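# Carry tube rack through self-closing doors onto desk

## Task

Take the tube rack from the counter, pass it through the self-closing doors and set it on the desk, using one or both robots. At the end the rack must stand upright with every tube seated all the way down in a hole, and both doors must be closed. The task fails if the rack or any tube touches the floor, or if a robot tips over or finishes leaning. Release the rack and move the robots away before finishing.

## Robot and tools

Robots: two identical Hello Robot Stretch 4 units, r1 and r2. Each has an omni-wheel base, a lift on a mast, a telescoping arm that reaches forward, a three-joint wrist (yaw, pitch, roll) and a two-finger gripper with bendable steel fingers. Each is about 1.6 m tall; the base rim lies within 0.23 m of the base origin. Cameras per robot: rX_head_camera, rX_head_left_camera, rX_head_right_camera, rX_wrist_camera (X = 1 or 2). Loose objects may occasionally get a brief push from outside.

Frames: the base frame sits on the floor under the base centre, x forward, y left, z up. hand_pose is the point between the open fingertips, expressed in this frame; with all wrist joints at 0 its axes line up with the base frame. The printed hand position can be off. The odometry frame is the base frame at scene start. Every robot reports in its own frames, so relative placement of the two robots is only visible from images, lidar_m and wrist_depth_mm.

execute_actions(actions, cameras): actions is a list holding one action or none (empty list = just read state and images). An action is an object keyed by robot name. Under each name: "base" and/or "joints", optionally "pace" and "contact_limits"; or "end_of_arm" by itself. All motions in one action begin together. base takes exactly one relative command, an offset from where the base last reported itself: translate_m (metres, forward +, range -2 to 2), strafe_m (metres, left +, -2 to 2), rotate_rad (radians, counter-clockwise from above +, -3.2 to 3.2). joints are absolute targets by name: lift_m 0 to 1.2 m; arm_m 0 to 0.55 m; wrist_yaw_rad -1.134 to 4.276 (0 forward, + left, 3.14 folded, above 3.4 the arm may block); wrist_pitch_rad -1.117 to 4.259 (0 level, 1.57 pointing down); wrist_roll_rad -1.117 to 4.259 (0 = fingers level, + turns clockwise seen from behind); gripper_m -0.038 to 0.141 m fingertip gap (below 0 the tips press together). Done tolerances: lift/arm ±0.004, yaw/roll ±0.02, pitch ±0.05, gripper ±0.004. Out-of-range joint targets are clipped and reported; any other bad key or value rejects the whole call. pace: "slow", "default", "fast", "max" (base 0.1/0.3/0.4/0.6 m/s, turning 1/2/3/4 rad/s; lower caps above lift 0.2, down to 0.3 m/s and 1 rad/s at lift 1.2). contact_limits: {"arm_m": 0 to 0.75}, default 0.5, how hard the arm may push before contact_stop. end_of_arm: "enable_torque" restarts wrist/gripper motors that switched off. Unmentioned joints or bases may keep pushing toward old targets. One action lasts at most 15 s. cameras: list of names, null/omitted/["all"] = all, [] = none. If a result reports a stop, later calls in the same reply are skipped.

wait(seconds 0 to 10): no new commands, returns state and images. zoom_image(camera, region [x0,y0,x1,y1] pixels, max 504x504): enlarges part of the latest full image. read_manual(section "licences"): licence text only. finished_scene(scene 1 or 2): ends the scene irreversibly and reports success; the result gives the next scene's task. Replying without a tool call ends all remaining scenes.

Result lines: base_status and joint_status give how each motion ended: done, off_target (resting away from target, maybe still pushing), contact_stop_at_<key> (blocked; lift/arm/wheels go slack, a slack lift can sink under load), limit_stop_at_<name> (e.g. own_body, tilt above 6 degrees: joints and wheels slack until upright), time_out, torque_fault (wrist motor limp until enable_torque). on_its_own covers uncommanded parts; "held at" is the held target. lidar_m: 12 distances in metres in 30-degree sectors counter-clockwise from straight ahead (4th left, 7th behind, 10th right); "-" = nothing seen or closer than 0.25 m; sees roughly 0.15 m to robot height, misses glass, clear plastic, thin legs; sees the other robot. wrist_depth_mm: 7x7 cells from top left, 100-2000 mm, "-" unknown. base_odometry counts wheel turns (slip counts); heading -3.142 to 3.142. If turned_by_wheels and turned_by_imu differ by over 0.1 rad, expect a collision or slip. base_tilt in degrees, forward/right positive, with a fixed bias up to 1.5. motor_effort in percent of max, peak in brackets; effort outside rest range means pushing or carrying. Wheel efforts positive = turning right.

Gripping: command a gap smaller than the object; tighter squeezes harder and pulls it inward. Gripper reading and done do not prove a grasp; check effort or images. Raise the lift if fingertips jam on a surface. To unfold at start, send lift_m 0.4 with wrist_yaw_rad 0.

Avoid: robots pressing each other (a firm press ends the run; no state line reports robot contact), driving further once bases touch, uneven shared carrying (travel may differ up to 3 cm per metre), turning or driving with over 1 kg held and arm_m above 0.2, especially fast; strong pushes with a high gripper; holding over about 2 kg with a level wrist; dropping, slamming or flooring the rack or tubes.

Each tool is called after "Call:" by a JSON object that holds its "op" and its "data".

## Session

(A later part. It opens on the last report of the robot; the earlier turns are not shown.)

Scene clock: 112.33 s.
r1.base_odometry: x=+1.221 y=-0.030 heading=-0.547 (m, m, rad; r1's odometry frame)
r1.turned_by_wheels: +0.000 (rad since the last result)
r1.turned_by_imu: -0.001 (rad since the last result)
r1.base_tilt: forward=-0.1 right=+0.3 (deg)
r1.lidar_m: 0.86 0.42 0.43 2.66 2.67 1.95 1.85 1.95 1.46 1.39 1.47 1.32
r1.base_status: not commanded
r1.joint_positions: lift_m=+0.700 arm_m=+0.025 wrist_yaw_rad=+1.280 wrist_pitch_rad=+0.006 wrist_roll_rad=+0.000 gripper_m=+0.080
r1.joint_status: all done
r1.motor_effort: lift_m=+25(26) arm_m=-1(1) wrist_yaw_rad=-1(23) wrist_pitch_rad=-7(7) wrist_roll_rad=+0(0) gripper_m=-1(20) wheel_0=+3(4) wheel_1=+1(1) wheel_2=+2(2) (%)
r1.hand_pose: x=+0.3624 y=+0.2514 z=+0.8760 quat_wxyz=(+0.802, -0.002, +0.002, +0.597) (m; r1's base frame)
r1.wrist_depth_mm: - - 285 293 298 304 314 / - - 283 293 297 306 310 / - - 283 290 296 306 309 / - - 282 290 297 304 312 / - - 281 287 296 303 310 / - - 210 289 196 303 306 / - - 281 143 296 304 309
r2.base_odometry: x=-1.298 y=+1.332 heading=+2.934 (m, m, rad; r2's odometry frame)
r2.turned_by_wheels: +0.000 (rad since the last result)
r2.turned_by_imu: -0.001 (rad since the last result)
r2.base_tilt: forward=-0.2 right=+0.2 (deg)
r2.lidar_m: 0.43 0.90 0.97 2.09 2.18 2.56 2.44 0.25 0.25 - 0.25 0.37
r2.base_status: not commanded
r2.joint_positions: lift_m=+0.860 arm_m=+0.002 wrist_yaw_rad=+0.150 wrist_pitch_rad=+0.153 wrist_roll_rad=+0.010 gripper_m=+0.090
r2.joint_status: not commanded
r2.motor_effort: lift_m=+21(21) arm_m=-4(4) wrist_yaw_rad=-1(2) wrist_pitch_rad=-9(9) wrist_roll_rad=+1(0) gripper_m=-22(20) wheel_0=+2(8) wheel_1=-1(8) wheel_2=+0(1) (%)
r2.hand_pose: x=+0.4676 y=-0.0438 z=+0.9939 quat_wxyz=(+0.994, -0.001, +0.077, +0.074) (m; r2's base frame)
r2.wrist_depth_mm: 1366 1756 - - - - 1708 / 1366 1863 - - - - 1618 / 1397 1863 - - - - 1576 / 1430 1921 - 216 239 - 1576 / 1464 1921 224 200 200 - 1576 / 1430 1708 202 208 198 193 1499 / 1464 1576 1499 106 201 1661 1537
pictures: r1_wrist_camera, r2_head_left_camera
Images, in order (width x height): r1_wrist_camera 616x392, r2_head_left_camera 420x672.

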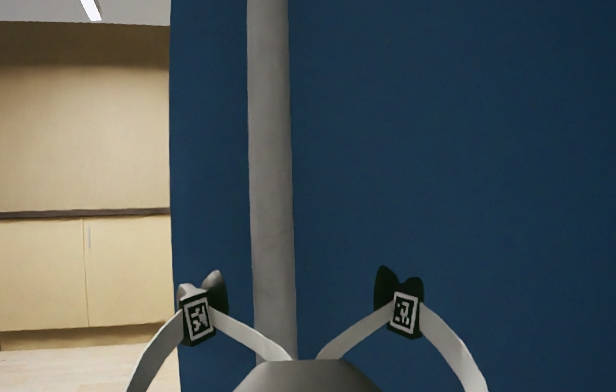

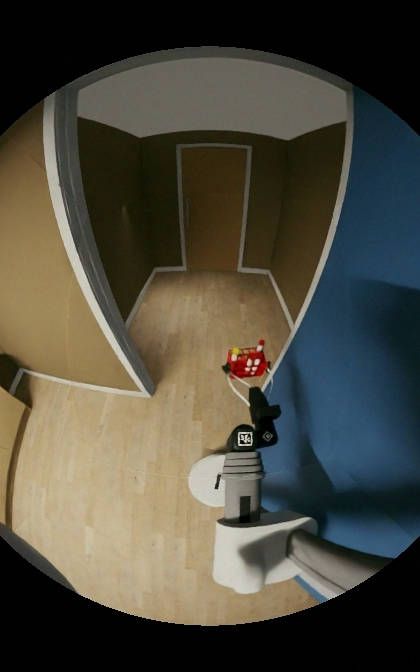

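Call:
{"op": "execute_actions", "data": {"actions": [{"r1":{"base":{"strafe_m":-0.07}}}], "cameras": ["r1_wrist_camera"]}}

Call:
{"op": "execute_actions", "data": {"actions": [{"r1":{"base":{"translate_m":-0.15},"joints":{"wrist_yaw_rad":1.7,"gripper_m":0.03}}}], "cameras": ["r1_head_left_camera"]}}

Call:
{"op": "execute_actions", "data": {"actions": [{"r1":{"base":{"strafe_m":1.04},"pace":"fast"}}], "cameras": ["r1_head_left_camera","r1_head_camera"]}}

Scene clock: 114.07 s.
r1.base_odometry: x=+1.185 y=-0.090 heading=-0.547 (m, m, rad; r1's odometry frame)
r1.turned_by_wheels: +0.000 (rad since the last result)
r1.turned_by_imu: +0.000 (rad since the last result)
r1.base_tilt: forward=+0.2 right=+0.1 (deg)
r1.lidar_m: 0.99 0.47 0.48 2.72 2.64 1.93 1.84 1.92 1.40 1.30 1.41 1.33
r1.base_status: done
r1.joint_positions: lift_m=+0.700 arm_m=+0.025 wrist_yaw_rad=+1.280 wrist_pitch_rad=+0.006 wrist_roll_rad=+0.000 gripper_m=+0.080
r1.joint_status: not commanded
r1.motor_effort: lift_m=+26(26) arm_m=-1(1) wrist_yaw_rad=+0(1) wrist_pitch_rad=-7(7) wrist_roll_rad=-1(1) gripper_m=+3(1) wheel_0=+0(8) wheel_1=+0(8) wheel_2=+1(2) (%)
r1.hand_pose: x=+0.3625 y=+0.2513 z=+0.8760 quat_wxyz=(+0.802, -0.002, +0.002, +0.597) (m; r1's base frame)
r1.wrist_depth_mm: - - 349 362 366 377 387 / - - 347 362 368 375 384 / - - 349 359 368 375 384 / - - 349 357 368 373 387 / - - 345 357 364 377 384 / - - 209 355 196 377 382 / - - 347 143 366 375 384
r2.base_odometry: x=-1.298 y=+1.332 heading=+2.934 (m, m, rad; r2's odometry frame)
r2.turned_by_wheels: +0.000 (rad since the last result)
r2.turned_by_imu: +0.000 (rad since the last result)
r2.base_tilt: forward=-0.2 right=+0.1 (deg)
r2.lidar_m: 0.42 0.91 0.92 2.09 2.19 2.56 2.43 0.25 0.25 - 0.25 0.35
r2.base_status: not commanded
r2.joint_positions: lift_m=+0.860 arm_m=+0.002 wrist_yaw_rad=+0.150 wrist_pitch_rad=+0.153 wrist_roll_rad=+0.010 gripper_m=+0.090
r2.joint_status: not commanded
r2.motor_effort: lift_m=+21(21) arm_m=-4(4) wrist_yaw_rad=+2(1) wrist_pitch_rad=-8(9) wrist_roll_rad=+0(0) gripper_m=-22(22) wheel_0=+2(2) wheel_1=-1(1) wheel_2=+0(0) (%)
r2.hand_pose: x=+0.4676 y=-0.0438 z=+0.9939 quat_wxyz=(+0.994, -0.001, +0.077, +0.074) (m; r2's base frame)
r2.wrist_depth_mm: 1366 1808 - - - - 1756 / 1397 1808 - - - - 1576 / 1430 1863 - - - - 1576 / 1430 1921 - 219 239 - 1576 / 1430 1921 224 200 199 - 1576 / 1430 1708 202 208 198 192 1537 / 1464 1537 1499 106 201 1576 1537
pictures: r1_wrist_camera
Images, in order (width x height): r1_wrist_camera 616x392.

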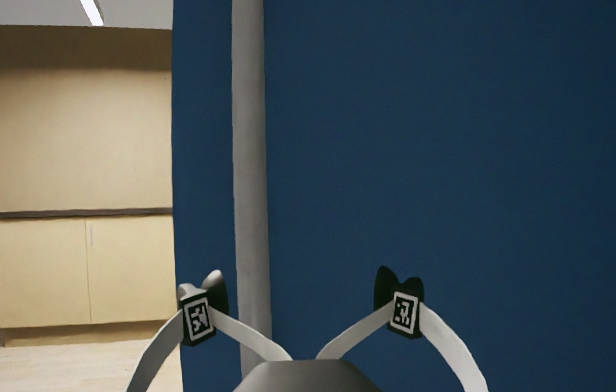

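Scene clock: 115.90 s.
r1.base_odometry: x=+1.057 y=-0.012 heading=-0.547 (m, m, rad; r1's odometry frame)
r1.turned_by_wheels: +0.000 (rad since the last result)
r1.turned_by_imu: +0.000 (rad since the last result)
r1.base_tilt: forward=+0.0 right=+0.2 (deg)
r1.lidar_m: 1.03 0.57 0.76 2.72 2.44 1.78 1.70 1.78 1.41 1.32 1.40 1.47
r1.base_status: done
r1.joint_positions: lift_m=+0.700 arm_m=+0.025 wrist_yaw_rad=+1.700 wrist_pitch_rad=+0.006 wrist_roll_rad=+0.000 gripper_m=+0.030
r1.joint_status: all done
r1.motor_effort: lift_m=+26(25) arm_m=-1(0) wrist_yaw_rad=+0(6) wrist_pitch_rad=-7(7) wrist_roll_rad=+1(0) gripper_m=-2(0) wheel_0=-1(5) wheel_1=-2(6) wheel_2=-1(6) (%)
r1.hand_pose: x=+0.2456 y=+0.2973 z=+0.8760 quat_wxyz=(+0.660, -0.002, +0.002, +0.751) (m; r1's base frame)
r1.wrist_depth_mm: - - - - - - 307 / - - - - - - 309 / - - - - - - 309 / - - - - - - 309 / - - - - - - 309 / - - 208 - 204 - 307 / - - - 156 - 1983 307
r2.base_odometry: x=-1.298 y=+1.332 heading=+2.934 (m, m, rad; r2's odometry frame)
r2.turned_by_wheels: +0.000 (rad since the last result)
r2.turned_by_imu: +0.000 (rad since the last result)
r2.base_tilt: forward=-0.1 right=+0.2 (deg)
r2.lidar_m: 0.43 0.92 0.93 2.11 2.20 2.57 2.44 0.25 0.25 - 0.25 0.36
r2.base_status: not commanded
r2.joint_positions: lift_m=+0.860 arm_m=+0.002 wrist_yaw_rad=+0.150 wrist_pitch_rad=+0.153 wrist_roll_rad=+0.010 gripper_m=+0.090
r2.joint_status: not commanded
r2.motor_effort: lift_m=+21(21) arm_m=-4(4) wrist_yaw_rad=-1(1) wrist_pitch_rad=-8(8) wrist_roll_rad=+0(1) gripper_m=-22(22) wheel_0=+2(2) wheel_1=-1(1) wheel_2=+0(0) (%)
r2.hand_pose: x=+0.4676 y=-0.0438 z=+0.9939 quat_wxyz=(+0.994, -0.001, +0.077, +0.074) (m; r2's base frame)
r2.wrist_depth_mm: 1366 1808 - - - - 1708 / 1397 1808 - - - - 1618 / 1397 1921 - - - - 1618 / 1397 1921 - 216 238 - 1537 / 1430 1921 224 200 200 - 1537 / 1430 1756 202 208 198 193 1576 / 1430 1537 1499 106 200 1618 1537
pictures: r1_head_left_camera
Images, in order (width x height): r1_head_left_camera 420x672.

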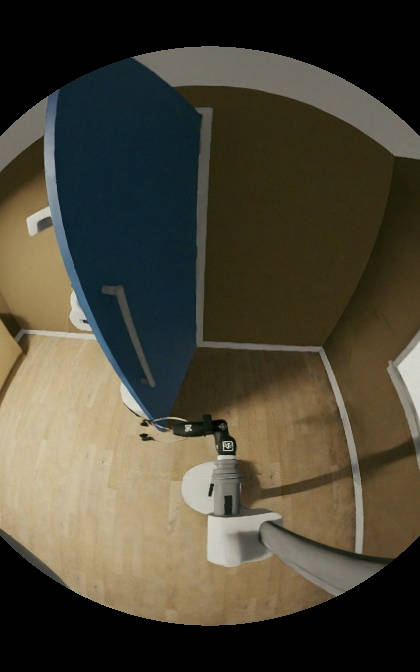

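Scene clock: 119.70 s.
r1.base_odometry: x=+1.598 y=+0.876 heading=-0.547 (m, m, rad; r1's odometry frame)
r1.turned_by_wheels: +0.000 (rad since the last result)
r1.turned_by_imu: +0.000 (rad since the last result)
r1.base_tilt: forward=+0.0 right=+0.1 (deg)
r1.lidar_m: 1.44 1.50 1.72 1.69 1.78 1.76 1.68 1.76 2.45 2.36 0.73 0.63
r1.base_status: done
r1.joint_positions: lift_m=+0.700 arm_m=+0.025 wrist_yaw_rad=+1.700 wrist_pitch_rad=+0.006 wrist_roll_rad=+0.000 gripper_m=+0.030
r1.joint_status: not commanded
r1.motor_effort: lift_m=+25(26) arm_m=-1(1) wrist_yaw_rad=+1(1) wrist_pitch_rad=-7(7) wrist_roll_rad=+1(1) gripper_m=-4(1) wheel_0=+2(12) wheel_1=-1(10) wheel_2=+0(3) (%)
r1.hand_pose: x=+0.2456 y=+0.2973 z=+0.8760 quat_wxyz=(+0.660, -0.002, +0.002, +0.751) (m; r1's base frame)
r1.wrist_depth_mm: - - - - - - - / - - - - - - - / - - - - - - - / - - - - - - - / - 1808 1618 1618 1576 1576 - / - 1756 208 1618 204 1499 - / - 1708 1708 156 1537 1499 1921
r2.base_odometry: x=-1.298 y=+1.332 heading=+2.934 (m, m, rad; r2's odometry frame)
r2.turned_by_wheels: +0.000 (rad since the last result)
r2.turned_by_imu: -0.001 (rad since the last result)
r2.base_tilt: forward=-0.1 right=+0.2 (deg)
r2.lidar_m: 0.43 0.91 0.93 2.10 0.66 0.61 2.44 0.25 0.25 - 0.25 0.36
r2.base_status: not commanded
r2.joint_positions: lift_m=+0.860 arm_m=+0.002 wrist_yaw_rad=+0.150 wrist_pitch_rad=+0.153 wrist_roll_rad=+0.010 gripper_m=+0.090
r2.joint_status: not commanded
r2.motor_effort: lift_m=+21(21) arm_m=-4(4) wrist_yaw_rad=+1(0) wrist_pitch_rad=-8(9) wrist_roll_rad=+0(1) gripper_m=-23(21) wheel_0=+2(2) wheel_1=-1(1) wheel_2=+0(0) (%)
r2.hand_pose: x=+0.4676 y=-0.0438 z=+0.9939 quat_wxyz=(+0.994, -0.001, +0.077, +0.074) (m; r2's base frame)
r2.wrist_depth_mm: 1366 1808 - - - - 1708 / 1366 1863 - - - - 1576 / 1397 1921 - - - - 1618 / 1430 1921 - 215 240 - 1576 / 1430 1921 224 200 200 - 1576 / 1464 1708 202 208 197 193 1537 / 1430 1537 1499 106 201 1618 1537
pictures: r1_head_camera, r1_head_left_camera
Images, in order (width x height): r1_head_camera 420x560, r1_head_left_camera 420x672.

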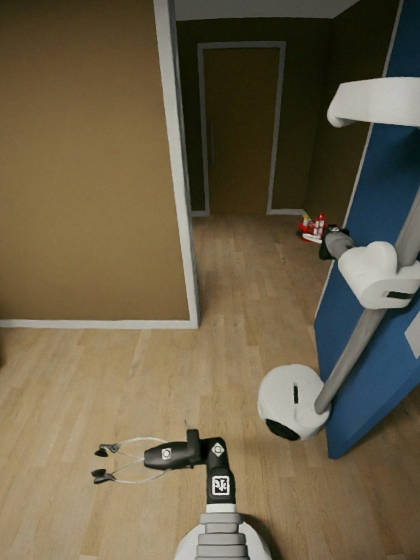

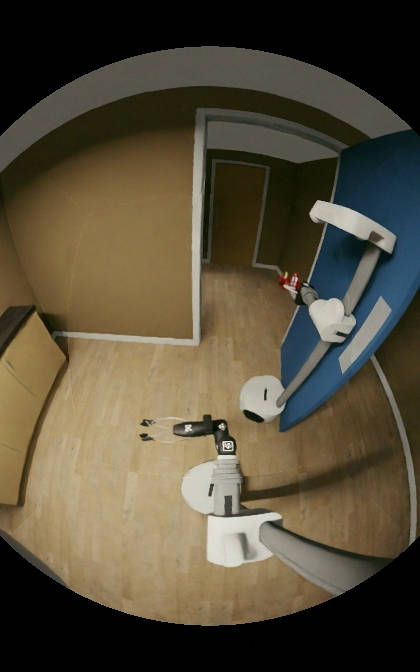

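Call:
{"op": "execute_actions", "data": {"actions": [{"r1":{"joints":{"wrist_yaw_rad":0.0}},"r2":{"base":{"strafe_m":-0.14},"pace":"slow"}}], "cameras": ["r1_head_camera","r2_head_left_camera"]}}

Scene clock: 122.77 s.
r1.base_odometry: x=+1.598 y=+0.876 heading=-0.547 (m, m, rad; r1's odometry frame)
r1.turned_by_wheels: +0.000 (rad since the last result)
r1.turned_by_imu: -0.001 (rad since the last result)
r1.base_tilt: forward=+0.2 right=+0.4 (deg)
r1.lidar_m: 1.45 1.49 1.73 1.68 1.77 1.78 1.69 1.77 2.45 2.37 0.77 0.72
r1.base_status: not commanded
r1.joint_positions: lift_m=+0.700 arm_m=+0.025 wrist_yaw_rad=+0.000 wrist_pitch_rad=+0.006 wrist_roll_rad=+0.000 gripper_m=+0.030
r1.joint_status: all done
r1.motor_effort: lift_m=+25(26) arm_m=-1(1) wrist_yaw_rad=-1(1) wrist_pitch_rad=-7(7) wrist_roll_rad=+1(1) gripper_m=-1(4) wheel_0=+2(2) wheel_1=-1(1) wheel_2=+0(0) (%)
r1.hand_pose: x=+0.4845 y=-0.0873 z=+0.8760 quat_wxyz=(+1.000, +0.000, +0.003, +0.000) (m; r1's base frame)
r1.wrist_depth_mm: 1182 1182 1205 - - - 991 / 1182 1205 1229 - - - 991 / 1160 1205 1205 - - - 778 / 1160 1160 1182 - - - 991 / 1205 1160 1182 - - - 1025 / 1160 1182 208 - 204 - 1025 / 1182 1182 1138 156 - 1921 1008
r2.base_odometry: x=-1.269 y=+1.469 heading=+2.933 (m, m, rad; r2's odometry frame)
r2.turned_by_wheels: +0.000 (rad since the last result)
r2.turned_by_imu: +0.000 (rad since the last result)
r2.base_tilt: forward=-0.1 right=+0.1 (deg)
r2.lidar_m: 0.42 1.05 1.01 2.24 0.52 0.65 2.44 0.28 0.25 - 0.25 0.27
r2.base_status: done
r2.joint_positions: lift_m=+0.860 arm_m=+0.002 wrist_yaw_rad=+0.150 wrist_pitch_rad=+0.153 wrist_roll_rad=+0.010 gripper_m=+0.090
r2.joint_status: not commanded
r2.motor_effort: lift_m=+21(21) arm_m=-4(5) wrist_yaw_rad=-1(0) wrist_pitch_rad=-9(8) wrist_roll_rad=+0(0) gripper_m=-21(24) wheel_0=+2(10) wheel_1=-3(9) wheel_2=-2(1) (%)
r2.hand_pose: x=+0.4676 y=-0.0438 z=+0.9939 quat_wxyz=(+0.994, -0.001, +0.077, +0.074) (m; r2's base frame)
r2.wrist_depth_mm: 1499 - - - - - 276 / 1537 - - - - - 276 / 1537 - - - - - 271 / 1576 - - 243 239 - 266 / 1618 - 224 200 200 370 259 / 1618 1808 202 208 198 193 250 / 1537 1618 1499 106 201 377 -
pictures: r1_head_camera, r2_head_left_camera
Images, in order (width x height): r1_head_camera 420x560, r2_head_left_camera 420x672.

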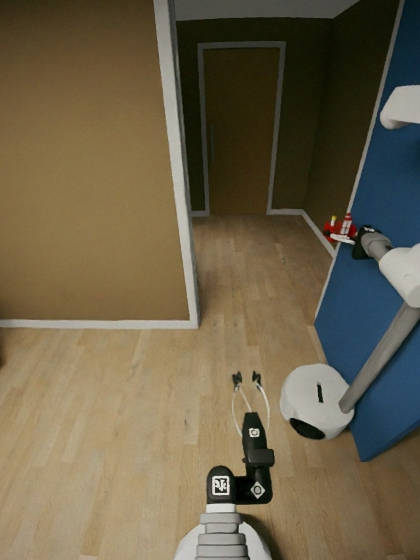

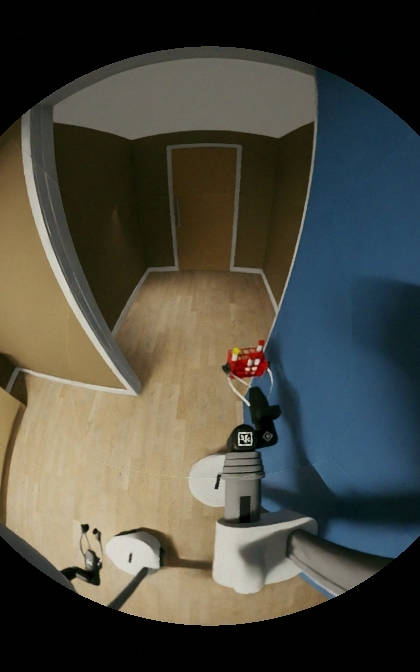

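Call:
{"op": "execute_actions", "data": {"actions": [{"r1":{"base":{"translate_m":1.1}}}], "cameras": ["r1_head_camera","r1_head_left_camera","r2_head_left_camera"]}}

Scene clock: 129.37 s.
r1.base_odometry: x=+2.537 y=+0.304 heading=-0.547 (m, m, rad; r1's odometry frame)
r1.turned_by_wheels: +0.000 (rad since the last result)
r1.turned_by_imu: -0.005 (rad since the last result)
r1.base_tilt: forward=+0.0 right=+0.2 (deg)
r1.lidar_m: 2.60 0.36 0.48 1.39 1.73 2.45 2.82 0.54 0.47 0.56 0.82 1.99
r1.base_status: done
r1.joint_positions: lift_m=+0.700 arm_m=+0.025 wrist_yaw_rad=+0.000 wrist_pitch_rad=+0.006 wrist_roll_rad=+0.000 gripper_m=+0.030
r1.joint_status: not commanded
r1.motor_effort: lift_m=+25(25) arm_m=-1(1) wrist_yaw_rad=+0(0) wrist_pitch_rad=-7(7) wrist_roll_rad=+1(1) gripper_m=-3(4) wheel_0=+1(6) wheel_1=+1(6) wheel_2=+2(9) (%)
r1.hand_pose: x=+0.4845 y=-0.0874 z=+0.8760 quat_wxyz=(+1.000, +0.000, +0.003, +0.000) (m; r1's base frame)
r1.wrist_depth_mm: 1182 1708 - - - - 1808 / 1160 1708 - - - - 1808 / 1160 1708 - - - - 1863 / 1138 1708 - - - - 1863 / 1138 1661 - - - - 1921 / 1118 1661 209 - 203 - 1863 / 1118 1430 1921 156 - 1983 1863
r2.base_odometry: x=-1.269 y=+1.469 heading=+2.933 (m, m, rad; r2's odometry frame)
r2.turned_by_wheels: +0.000 (rad since the last result)
r2.turned_by_imu: -0.001 (rad since the last result)
r2.base_tilt: forward=-0.1 right=+0.1 (deg)
r2.lidar_m: 0.42 0.57 0.47 0.59 2.34 2.57 2.43 0.28 0.25 - 0.25 0.27
r2.base_status: not commanded
r2.joint_positions: lift_m=+0.860 arm_m=+0.002 wrist_yaw_rad=+0.150 wrist_pitch_rad=+0.153 wrist_roll_rad=+0.010 gripper_m=+0.090
r2.joint_status: not commanded
r2.motor_effort: lift_m=+21(21) arm_m=-4(4) wrist_yaw_rad=+2(1) wrist_pitch_rad=-8(9) wrist_roll_rad=+0(0) gripper_m=-23(22) wheel_0=+2(2) wheel_1=-3(3) wheel_2=-2(2) (%)
r2.hand_pose: x=+0.4676 y=-0.0438 z=+0.9939 quat_wxyz=(+0.994, -0.001, +0.077, +0.074) (m; r2's base frame)
r2.wrist_depth_mm: 1499 - - - - - 276 / 1499 - - - - - 274 / 1537 - - - - - 272 / 1618 - - 216 238 - 267 / 1618 - 224 200 200 370 260 / 1618 1808 202 208 198 193 251 / 1499 1537 1499 106 201 377 -
pictures: r1_head_camera, r1_head_left_camera, r2_head_left_camera
Images, in order (width x height): r1_head_camera 420x560, r1_head_left_camera 420x672, r2_head_left_camera 420x672.

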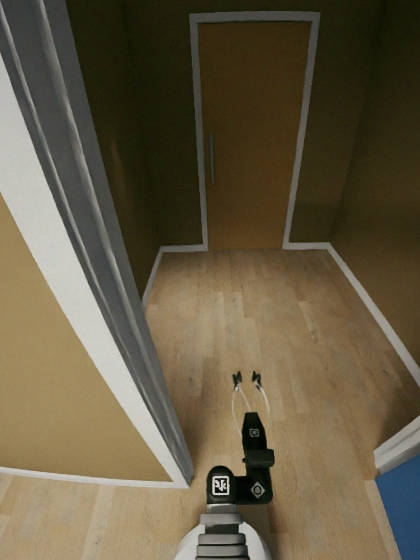

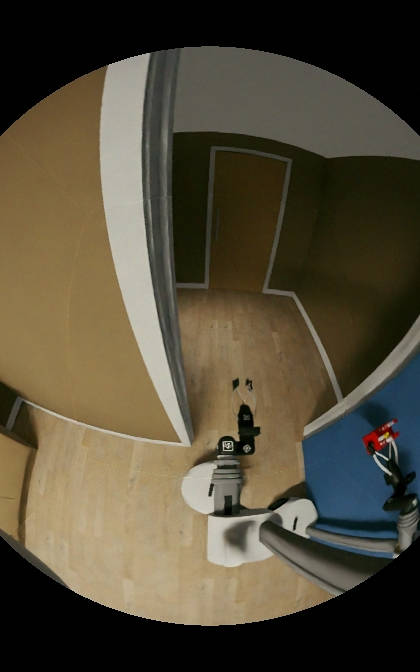

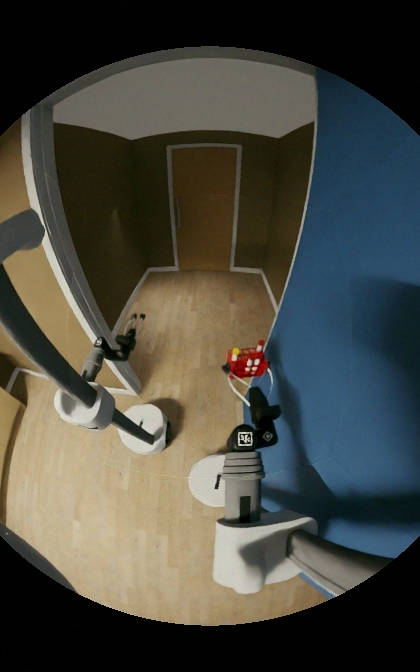

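Call:
{"op": "execute_actions", "data": {"actions": [{"r1":{"base":{"strafe_m":-0.13}}}], "cameras": ["r1_head_camera"]}}

Scene clock: 131.20 s.
r1.base_odometry: x=+2.470 y=+0.193 heading=-0.547 (m, m, rad; r1's odometry frame)
r1.turned_by_wheels: +0.000 (rad since the last result)
r1.turned_by_imu: -0.001 (rad since the last result)
r1.base_tilt: forward=+0.1 right=+0.3 (deg)
r1.lidar_m: 2.58 0.46 0.47 1.38 1.86 2.64 2.79 0.36 0.36 0.43 0.46 1.79
r1.base_status: done
r1.joint_positions: lift_m=+0.700 arm_m=+0.025 wrist_yaw_rad=+0.000 wrist_pitch_rad=+0.006 wrist_roll_rad=+0.000 gripper_m=+0.030
r1.joint_status: not commanded
r1.motor_effort: lift_m=+26(25) arm_m=+0(1) wrist_yaw_rad=+0(1) wrist_pitch_rad=-7(7) wrist_roll_rad=+0(1) gripper_m=-4(0) wheel_0=-1(7) wheel_1=+0(9) wheel_2=+1(2) (%)
r1.hand_pose: x=+0.4845 y=-0.0874 z=+0.8760 quat_wxyz=(+1.000, +0.000, +0.003, +0.000) (m; r1's base frame)
r1.wrist_depth_mm: 1366 - - - - - 1618 / 1308 - - - - - 1618 / 1308 - - - - - 1661 / 1308 - - - - - 1708 / 1336 1983 - - - - 1661 / 1308 1921 209 - 204 - 1661 / 1308 1661 1983 156 - 1983 1661
r2.base_odometry: x=-1.269 y=+1.469 heading=+2.933 (m, m, rad; r2's odometry frame)
r2.turned_by_wheels: +0.000 (rad since the last result)
r2.turned_by_imu: +0.000 (rad since the last result)
r2.base_tilt: forward=-0.1 right=+0.2 (deg)
r2.lidar_m: 0.43 0.36 0.35 2.24 2.35 2.58 2.44 0.28 0.25 - 0.25 0.29
r2.base_status: not commanded
r2.joint_positions: lift_m=+0.860 arm_m=+0.002 wrist_yaw_rad=+0.150 wrist_pitch_rad=+0.153 wrist_roll_rad=+0.010 gripper_m=+0.090
r2.joint_status: not commanded
r2.motor_effort: lift_m=+21(21) arm_m=-5(4) wrist_yaw_rad=+0(2) wrist_pitch_rad=-8(8) wrist_roll_rad=+0(1) gripper_m=-20(22) wheel_0=+2(2) wheel_1=-3(3) wheel_2=-2(2) (%)
r2.hand_pose: x=+0.4676 y=-0.0438 z=+0.9939 quat_wxyz=(+0.994, -0.001, +0.077, +0.074) (m; r2's base frame)
r2.wrist_depth_mm: 1499 - - - - - 276 / 1499 - - - - - 274 / 1537 - - - - - 273 / 1576 - - 216 239 - 267 / 554 - 224 200 199 370 259 / 1618 1808 203 208 197 193 250 / 1499 1576 1499 106 201 377 -
pictures: r1_head_camera
Images, in order (width x height): r1_head_camera 420x560.

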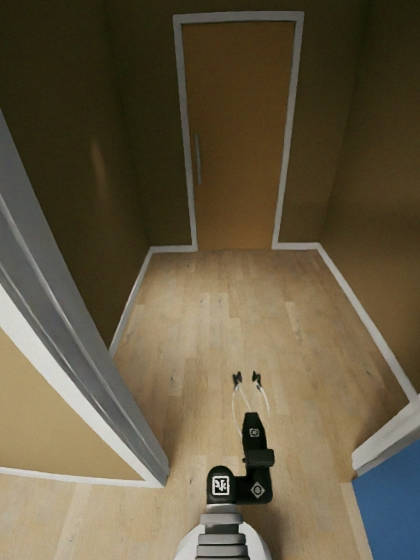

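Call:
{"op": "execute_actions", "data": {"actions": [{"r1":{"base":{"translate_m":1.55},"joints":{"gripper_m":0.09},"pace":"fast"}}], "cameras": ["r1_head_camera","r1_wrist_camera","r2_head_camera"]}}

Scene clock: 136.70 s.
r1.base_odometry: x=+3.794 y=-0.612 heading=-0.547 (m, m, rad; r1's odometry frame)
r1.turned_by_wheels: +0.000 (rad since the last result)
r1.turned_by_imu: -0.006 (rad since the last result)
r1.base_tilt: forward=-0.1 right=+0.2 (deg)
r1.lidar_m: 1.06 1.15 0.83 0.79 0.84 1.11 1.14 1.29 1.33 1.25 1.30 1.16
r1.base_status: done
r1.joint_positions: lift_m=+0.700 arm_m=+0.025 wrist_yaw_rad=+0.000 wrist_pitch_rad=+0.006 wrist_roll_rad=+0.000 gripper_m=+0.090
r1.joint_status: all done
r1.motor_effort: lift_m=+25(25) arm_m=-1(1) wrist_yaw_rad=-1(1) wrist_pitch_rad=-7(7) wrist_roll_rad=+1(1) gripper_m=-1(5) wheel_0=+0(6) wheel_1=+0(5) wheel_2=+1(12) (%)
r1.hand_pose: x=+0.4845 y=-0.0874 z=+0.8760 quat_wxyz=(+1.000, +0.000, +0.003, +0.000) (m; r1's base frame)
r1.wrist_depth_mm: 878 866 854 878 878 891 891 / 854 854 878 891 878 878 878 / 854 866 854 878 878 878 891 / 854 866 878 866 878 878 904 / 866 866 866 878 866 878 891 / 854 866 213 866 198 878 891 / 866 854 866 143 891 866 891
r2.base_odometry: x=-1.269 y=+1.469 heading=+2.933 (m, m, rad; r2's odometry frame)
r2.turned_by_wheels: +0.000 (rad since the last result)
r2.turned_by_imu: -0.001 (rad since the last result)
r2.base_tilt: forward=-0.1 right=+0.1 (deg)
r2.lidar_m: 0.44 1.06 1.01 2.25 2.32 2.55 2.45 0.28 0.25 - 0.25 0.30
r2.base_status: not commanded
r2.joint_positions: lift_m=+0.860 arm_m=+0.002 wrist_yaw_rad=+0.150 wrist_pitch_rad=+0.153 wrist_roll_rad=+0.010 gripper_m=+0.090
r2.joint_status: not commanded
r2.motor_effort: lift_m=+21(21) arm_m=-4(4) wrist_yaw_rad=+0(1) wrist_pitch_rad=-8(8) wrist_roll_rad=+0(1) gripper_m=-23(22) wheel_0=+2(2) wheel_1=-3(3) wheel_2=-2(2) (%)
r2.hand_pose: x=+0.4676 y=-0.0438 z=+0.9939 quat_wxyz=(+0.994, -0.001, +0.077, +0.074) (m; r2's base frame)
r2.wrist_depth_mm: 1464 - - - - - 276 / 1537 - - - - - 274 / 1537 - - - - - 272 / 1576 - - 215 238 - 267 / 1576 - 224 200 199 370 258 / 1576 1863 202 208 198 193 250 / 1537 1537 1499 106 201 379 -
pictures: r1_head_camera, r1_wrist_camera, r2_head_camera
Images, in order (width x height): r1_head_camera 420x560, r1_wrist_camera 616x392, r2_head_camera 420x560.

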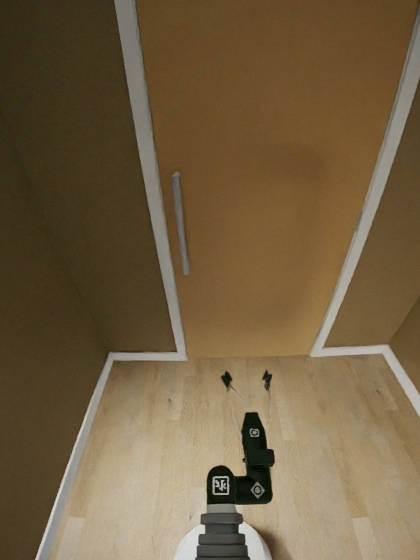

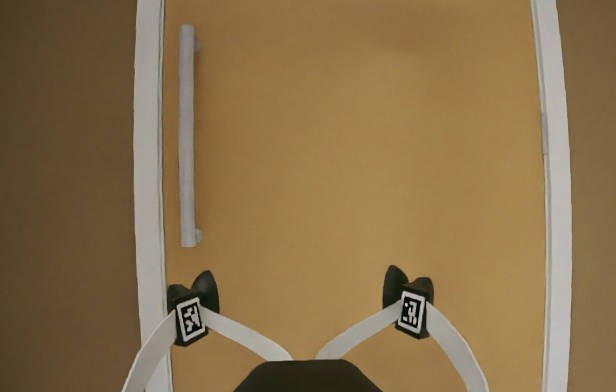

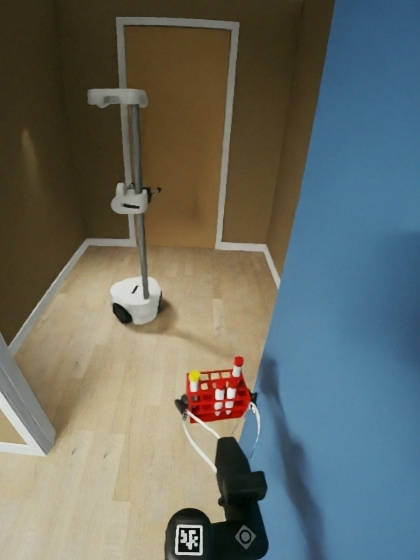

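Call:
{"op": "execute_actions", "data": {"actions": [{"r1":{"base":{"rotate_rad":0.025},"joints":{"lift_m":0.74,"arm_m":0.2}}}], "cameras": []}}

Call:
{"op": "execute_actions", "data": {"actions": [{"r1":{"base":{"strafe_m":0.21},"joints":{"arm_m":0.45}}}], "cameras": ["r1_wrist_camera"]}}

Scene clock: 139.03 s.
r1.base_odometry: x=+3.794 y=-0.612 heading=-0.521 (m, m, rad; r1's odometry frame)
r1.turned_by_wheels: +0.025 (rad since the last result)
r1.turned_by_imu: +0.025 (rad since the last result)
r1.base_tilt: forward=+0.0 right=+0.2 (deg)
r1.lidar_m: 1.04 1.16 0.80 0.80 0.86 1.11 1.19 1.27 1.31 1.25 1.33 1.17
r1.base_status: done
r1.joint_positions: lift_m=+0.740 arm_m=+0.199 wrist_yaw_rad=+0.000 wrist_pitch_rad=+0.006 wrist_roll_rad=+0.000 gripper_m=+0.090
r1.joint_status: all done
r1.motor_effort: lift_m=+26(26) arm_m=+7(8) wrist_yaw_rad=+0(1) wrist_pitch_rad=-6(7) wrist_roll_rad=+0(1) gripper_m=-2(2) wheel_0=+1(2) wheel_1=-1(3) wheel_2=+1(3) (%)
r1.hand_pose: x=+0.6581 y=-0.0874 z=+0.9160 quat_wxyz=(+1.000, +0.000, +0.003, +0.000) (m; r1's base frame)
r1.wrist_depth_mm: 707 699 715 707 707 699 707 / 699 707 699 707 699 707 699 / 691 707 699 707 715 707 699 / 707 699 707 707 707 699 699 / 699 691 707 699 699 699 691 / 699 691 213 707 199 699 699 / 699 699 707 142 707 691 699
r2.base_odometry: x=-1.269 y=+1.469 heading=+2.933 (m, m, rad; r2's odometry frame)
r2.turned_by_wheels: +0.000 (rad since the last result)
r2.turned_by_imu: +0.000 (rad since the last result)
r2.base_tilt: forward=-0.1 right=+0.2 (deg)
r2.lidar_m: 0.43 1.05 1.00 2.23 2.34 2.57 2.44 0.28 0.25 - 0.25 0.28
r2.base_status: not commanded
r2.joint_positions: lift_m=+0.860 arm_m=+0.002 wrist_yaw_rad=+0.150 wrist_pitch_rad=+0.153 wrist_roll_rad=+0.010 gripper_m=+0.090
r2.joint_status: not commanded
r2.motor_effort: lift_m=+21(21) arm_m=-4(4) wrist_yaw_rad=+2(1) wrist_pitch_rad=-9(8) wrist_roll_rad=+0(0) gripper_m=-23(20) wheel_0=+2(2) wheel_1=-3(3) wheel_2=-2(2) (%)
r2.hand_pose: x=+0.4676 y=-0.0438 z=+0.9939 quat_wxyz=(+0.994, -0.001, +0.077, +0.074) (m; r2's base frame)
r2.wrist_depth_mm: 1499 - - - - - 274 / 1537 - - - - - 276 / 1576 - - - - - 271 / 1537 - - 215 239 - 266 / 1576 - 224 200 200 373 259 / 1576 1756 202 208 198 193 251 / 1537 1576 1464 106 201 377 -
pictures: none
No camera images: the call's "cameras" was empty. Leave "cameras" out to get every camera's image.

Scene clock: 141.03 s.
r1.base_odometry: x=+3.899 y=-0.430 heading=-0.521 (m, m, rad; r1's odometry frame)
r1.turned_by_wheels: +0.000 (rad since the last result)
r1.turned_by_imu: +0.000 (rad since the last result)
r1.base_tilt: forward=+0.1 right=+0.2 (deg)
r1.lidar_m: 1.06 0.86 0.61 0.56 0.64 0.89 1.09 1.44 1.53 1.45 1.54 1.16
r1.base_status: done
r1.joint_positions: lift_m=+0.740 arm_m=+0.449 wrist_yaw_rad=+0.000 wrist_pitch_rad=+0.006 wrist_roll_rad=+0.000 gripper_m=+0.090
r1.joint_status: all done
r1.motor_effort: lift_m=+26(26) arm_m=+7(8) wrist_yaw_rad=+0(1) wrist_pitch_rad=-7(6) wrist_roll_rad=-1(0) gripper_m=+1(1) wheel_0=+1(9) wheel_1=-2(9) wheel_2=+0(0) (%)
r1.hand_pose: x=+0.9081 y=-0.0874 z=+0.9160 quat_wxyz=(+1.000, +0.000, +0.003, +0.000) (m; r1's base frame)
r1.wrist_depth_mm: 459 459 462 455 459 455 455 / 462 459 449 459 459 459 459 / 459 459 445 462 459 455 455 / 459 459 455 459 459 455 455 / 455 455 449 459 459 459 459 / 455 455 213 459 198 455 459 / 459 459 445 143 455 459 455
r2.base_odometry: x=-1.269 y=+1.469 heading=+2.933 (m, m, rad; r2's odometry frame)
r2.turned_by_wheels: +0.000 (rad since the last result)
r2.turned_by_imu: +0.000 (rad since the last result)
r2.base_tilt: forward=-0.2 right=+0.2 (deg)
r2.lidar_m: 0.42 1.08 1.02 2.24 2.32 2.55 2.44 0.26 0.26 - 0.25 0.28
r2.base_status: not commanded
r2.joint_positions: lift_m=+0.860 arm_m=+0.002 wrist_yaw_rad=+0.150 wrist_pitch_rad=+0.153 wrist_roll_rad=+0.010 gripper_m=+0.090
r2.joint_status: not commanded
r2.motor_effort: lift_m=+21(21) arm_m=-4(4) wrist_yaw_rad=-1(1) wrist_pitch_rad=-9(8) wrist_roll_rad=+0(1) gripper_m=-23(22) wheel_0=+3(2) wheel_1=-3(3) wheel_2=-2(2) (%)
r2.hand_pose: x=+0.4676 y=-0.0438 z=+0.9939 quat_wxyz=(+0.994, -0.001, +0.077, +0.074) (m; r2's base frame)
r2.wrist_depth_mm: 1499 - - - - - 274 / 1537 - - - - - 274 / 1576 - 1499 - - - 272 / 1576 - - 215 239 - 266 / 1576 - 224 199 200 370 259 / 1618 1808 202 208 197 193 250 / 1499 1576 1537 106 202 375 -
pictures: r1_wrist_camera
Images, in order (width x height): r1_wrist_camera 616x392.

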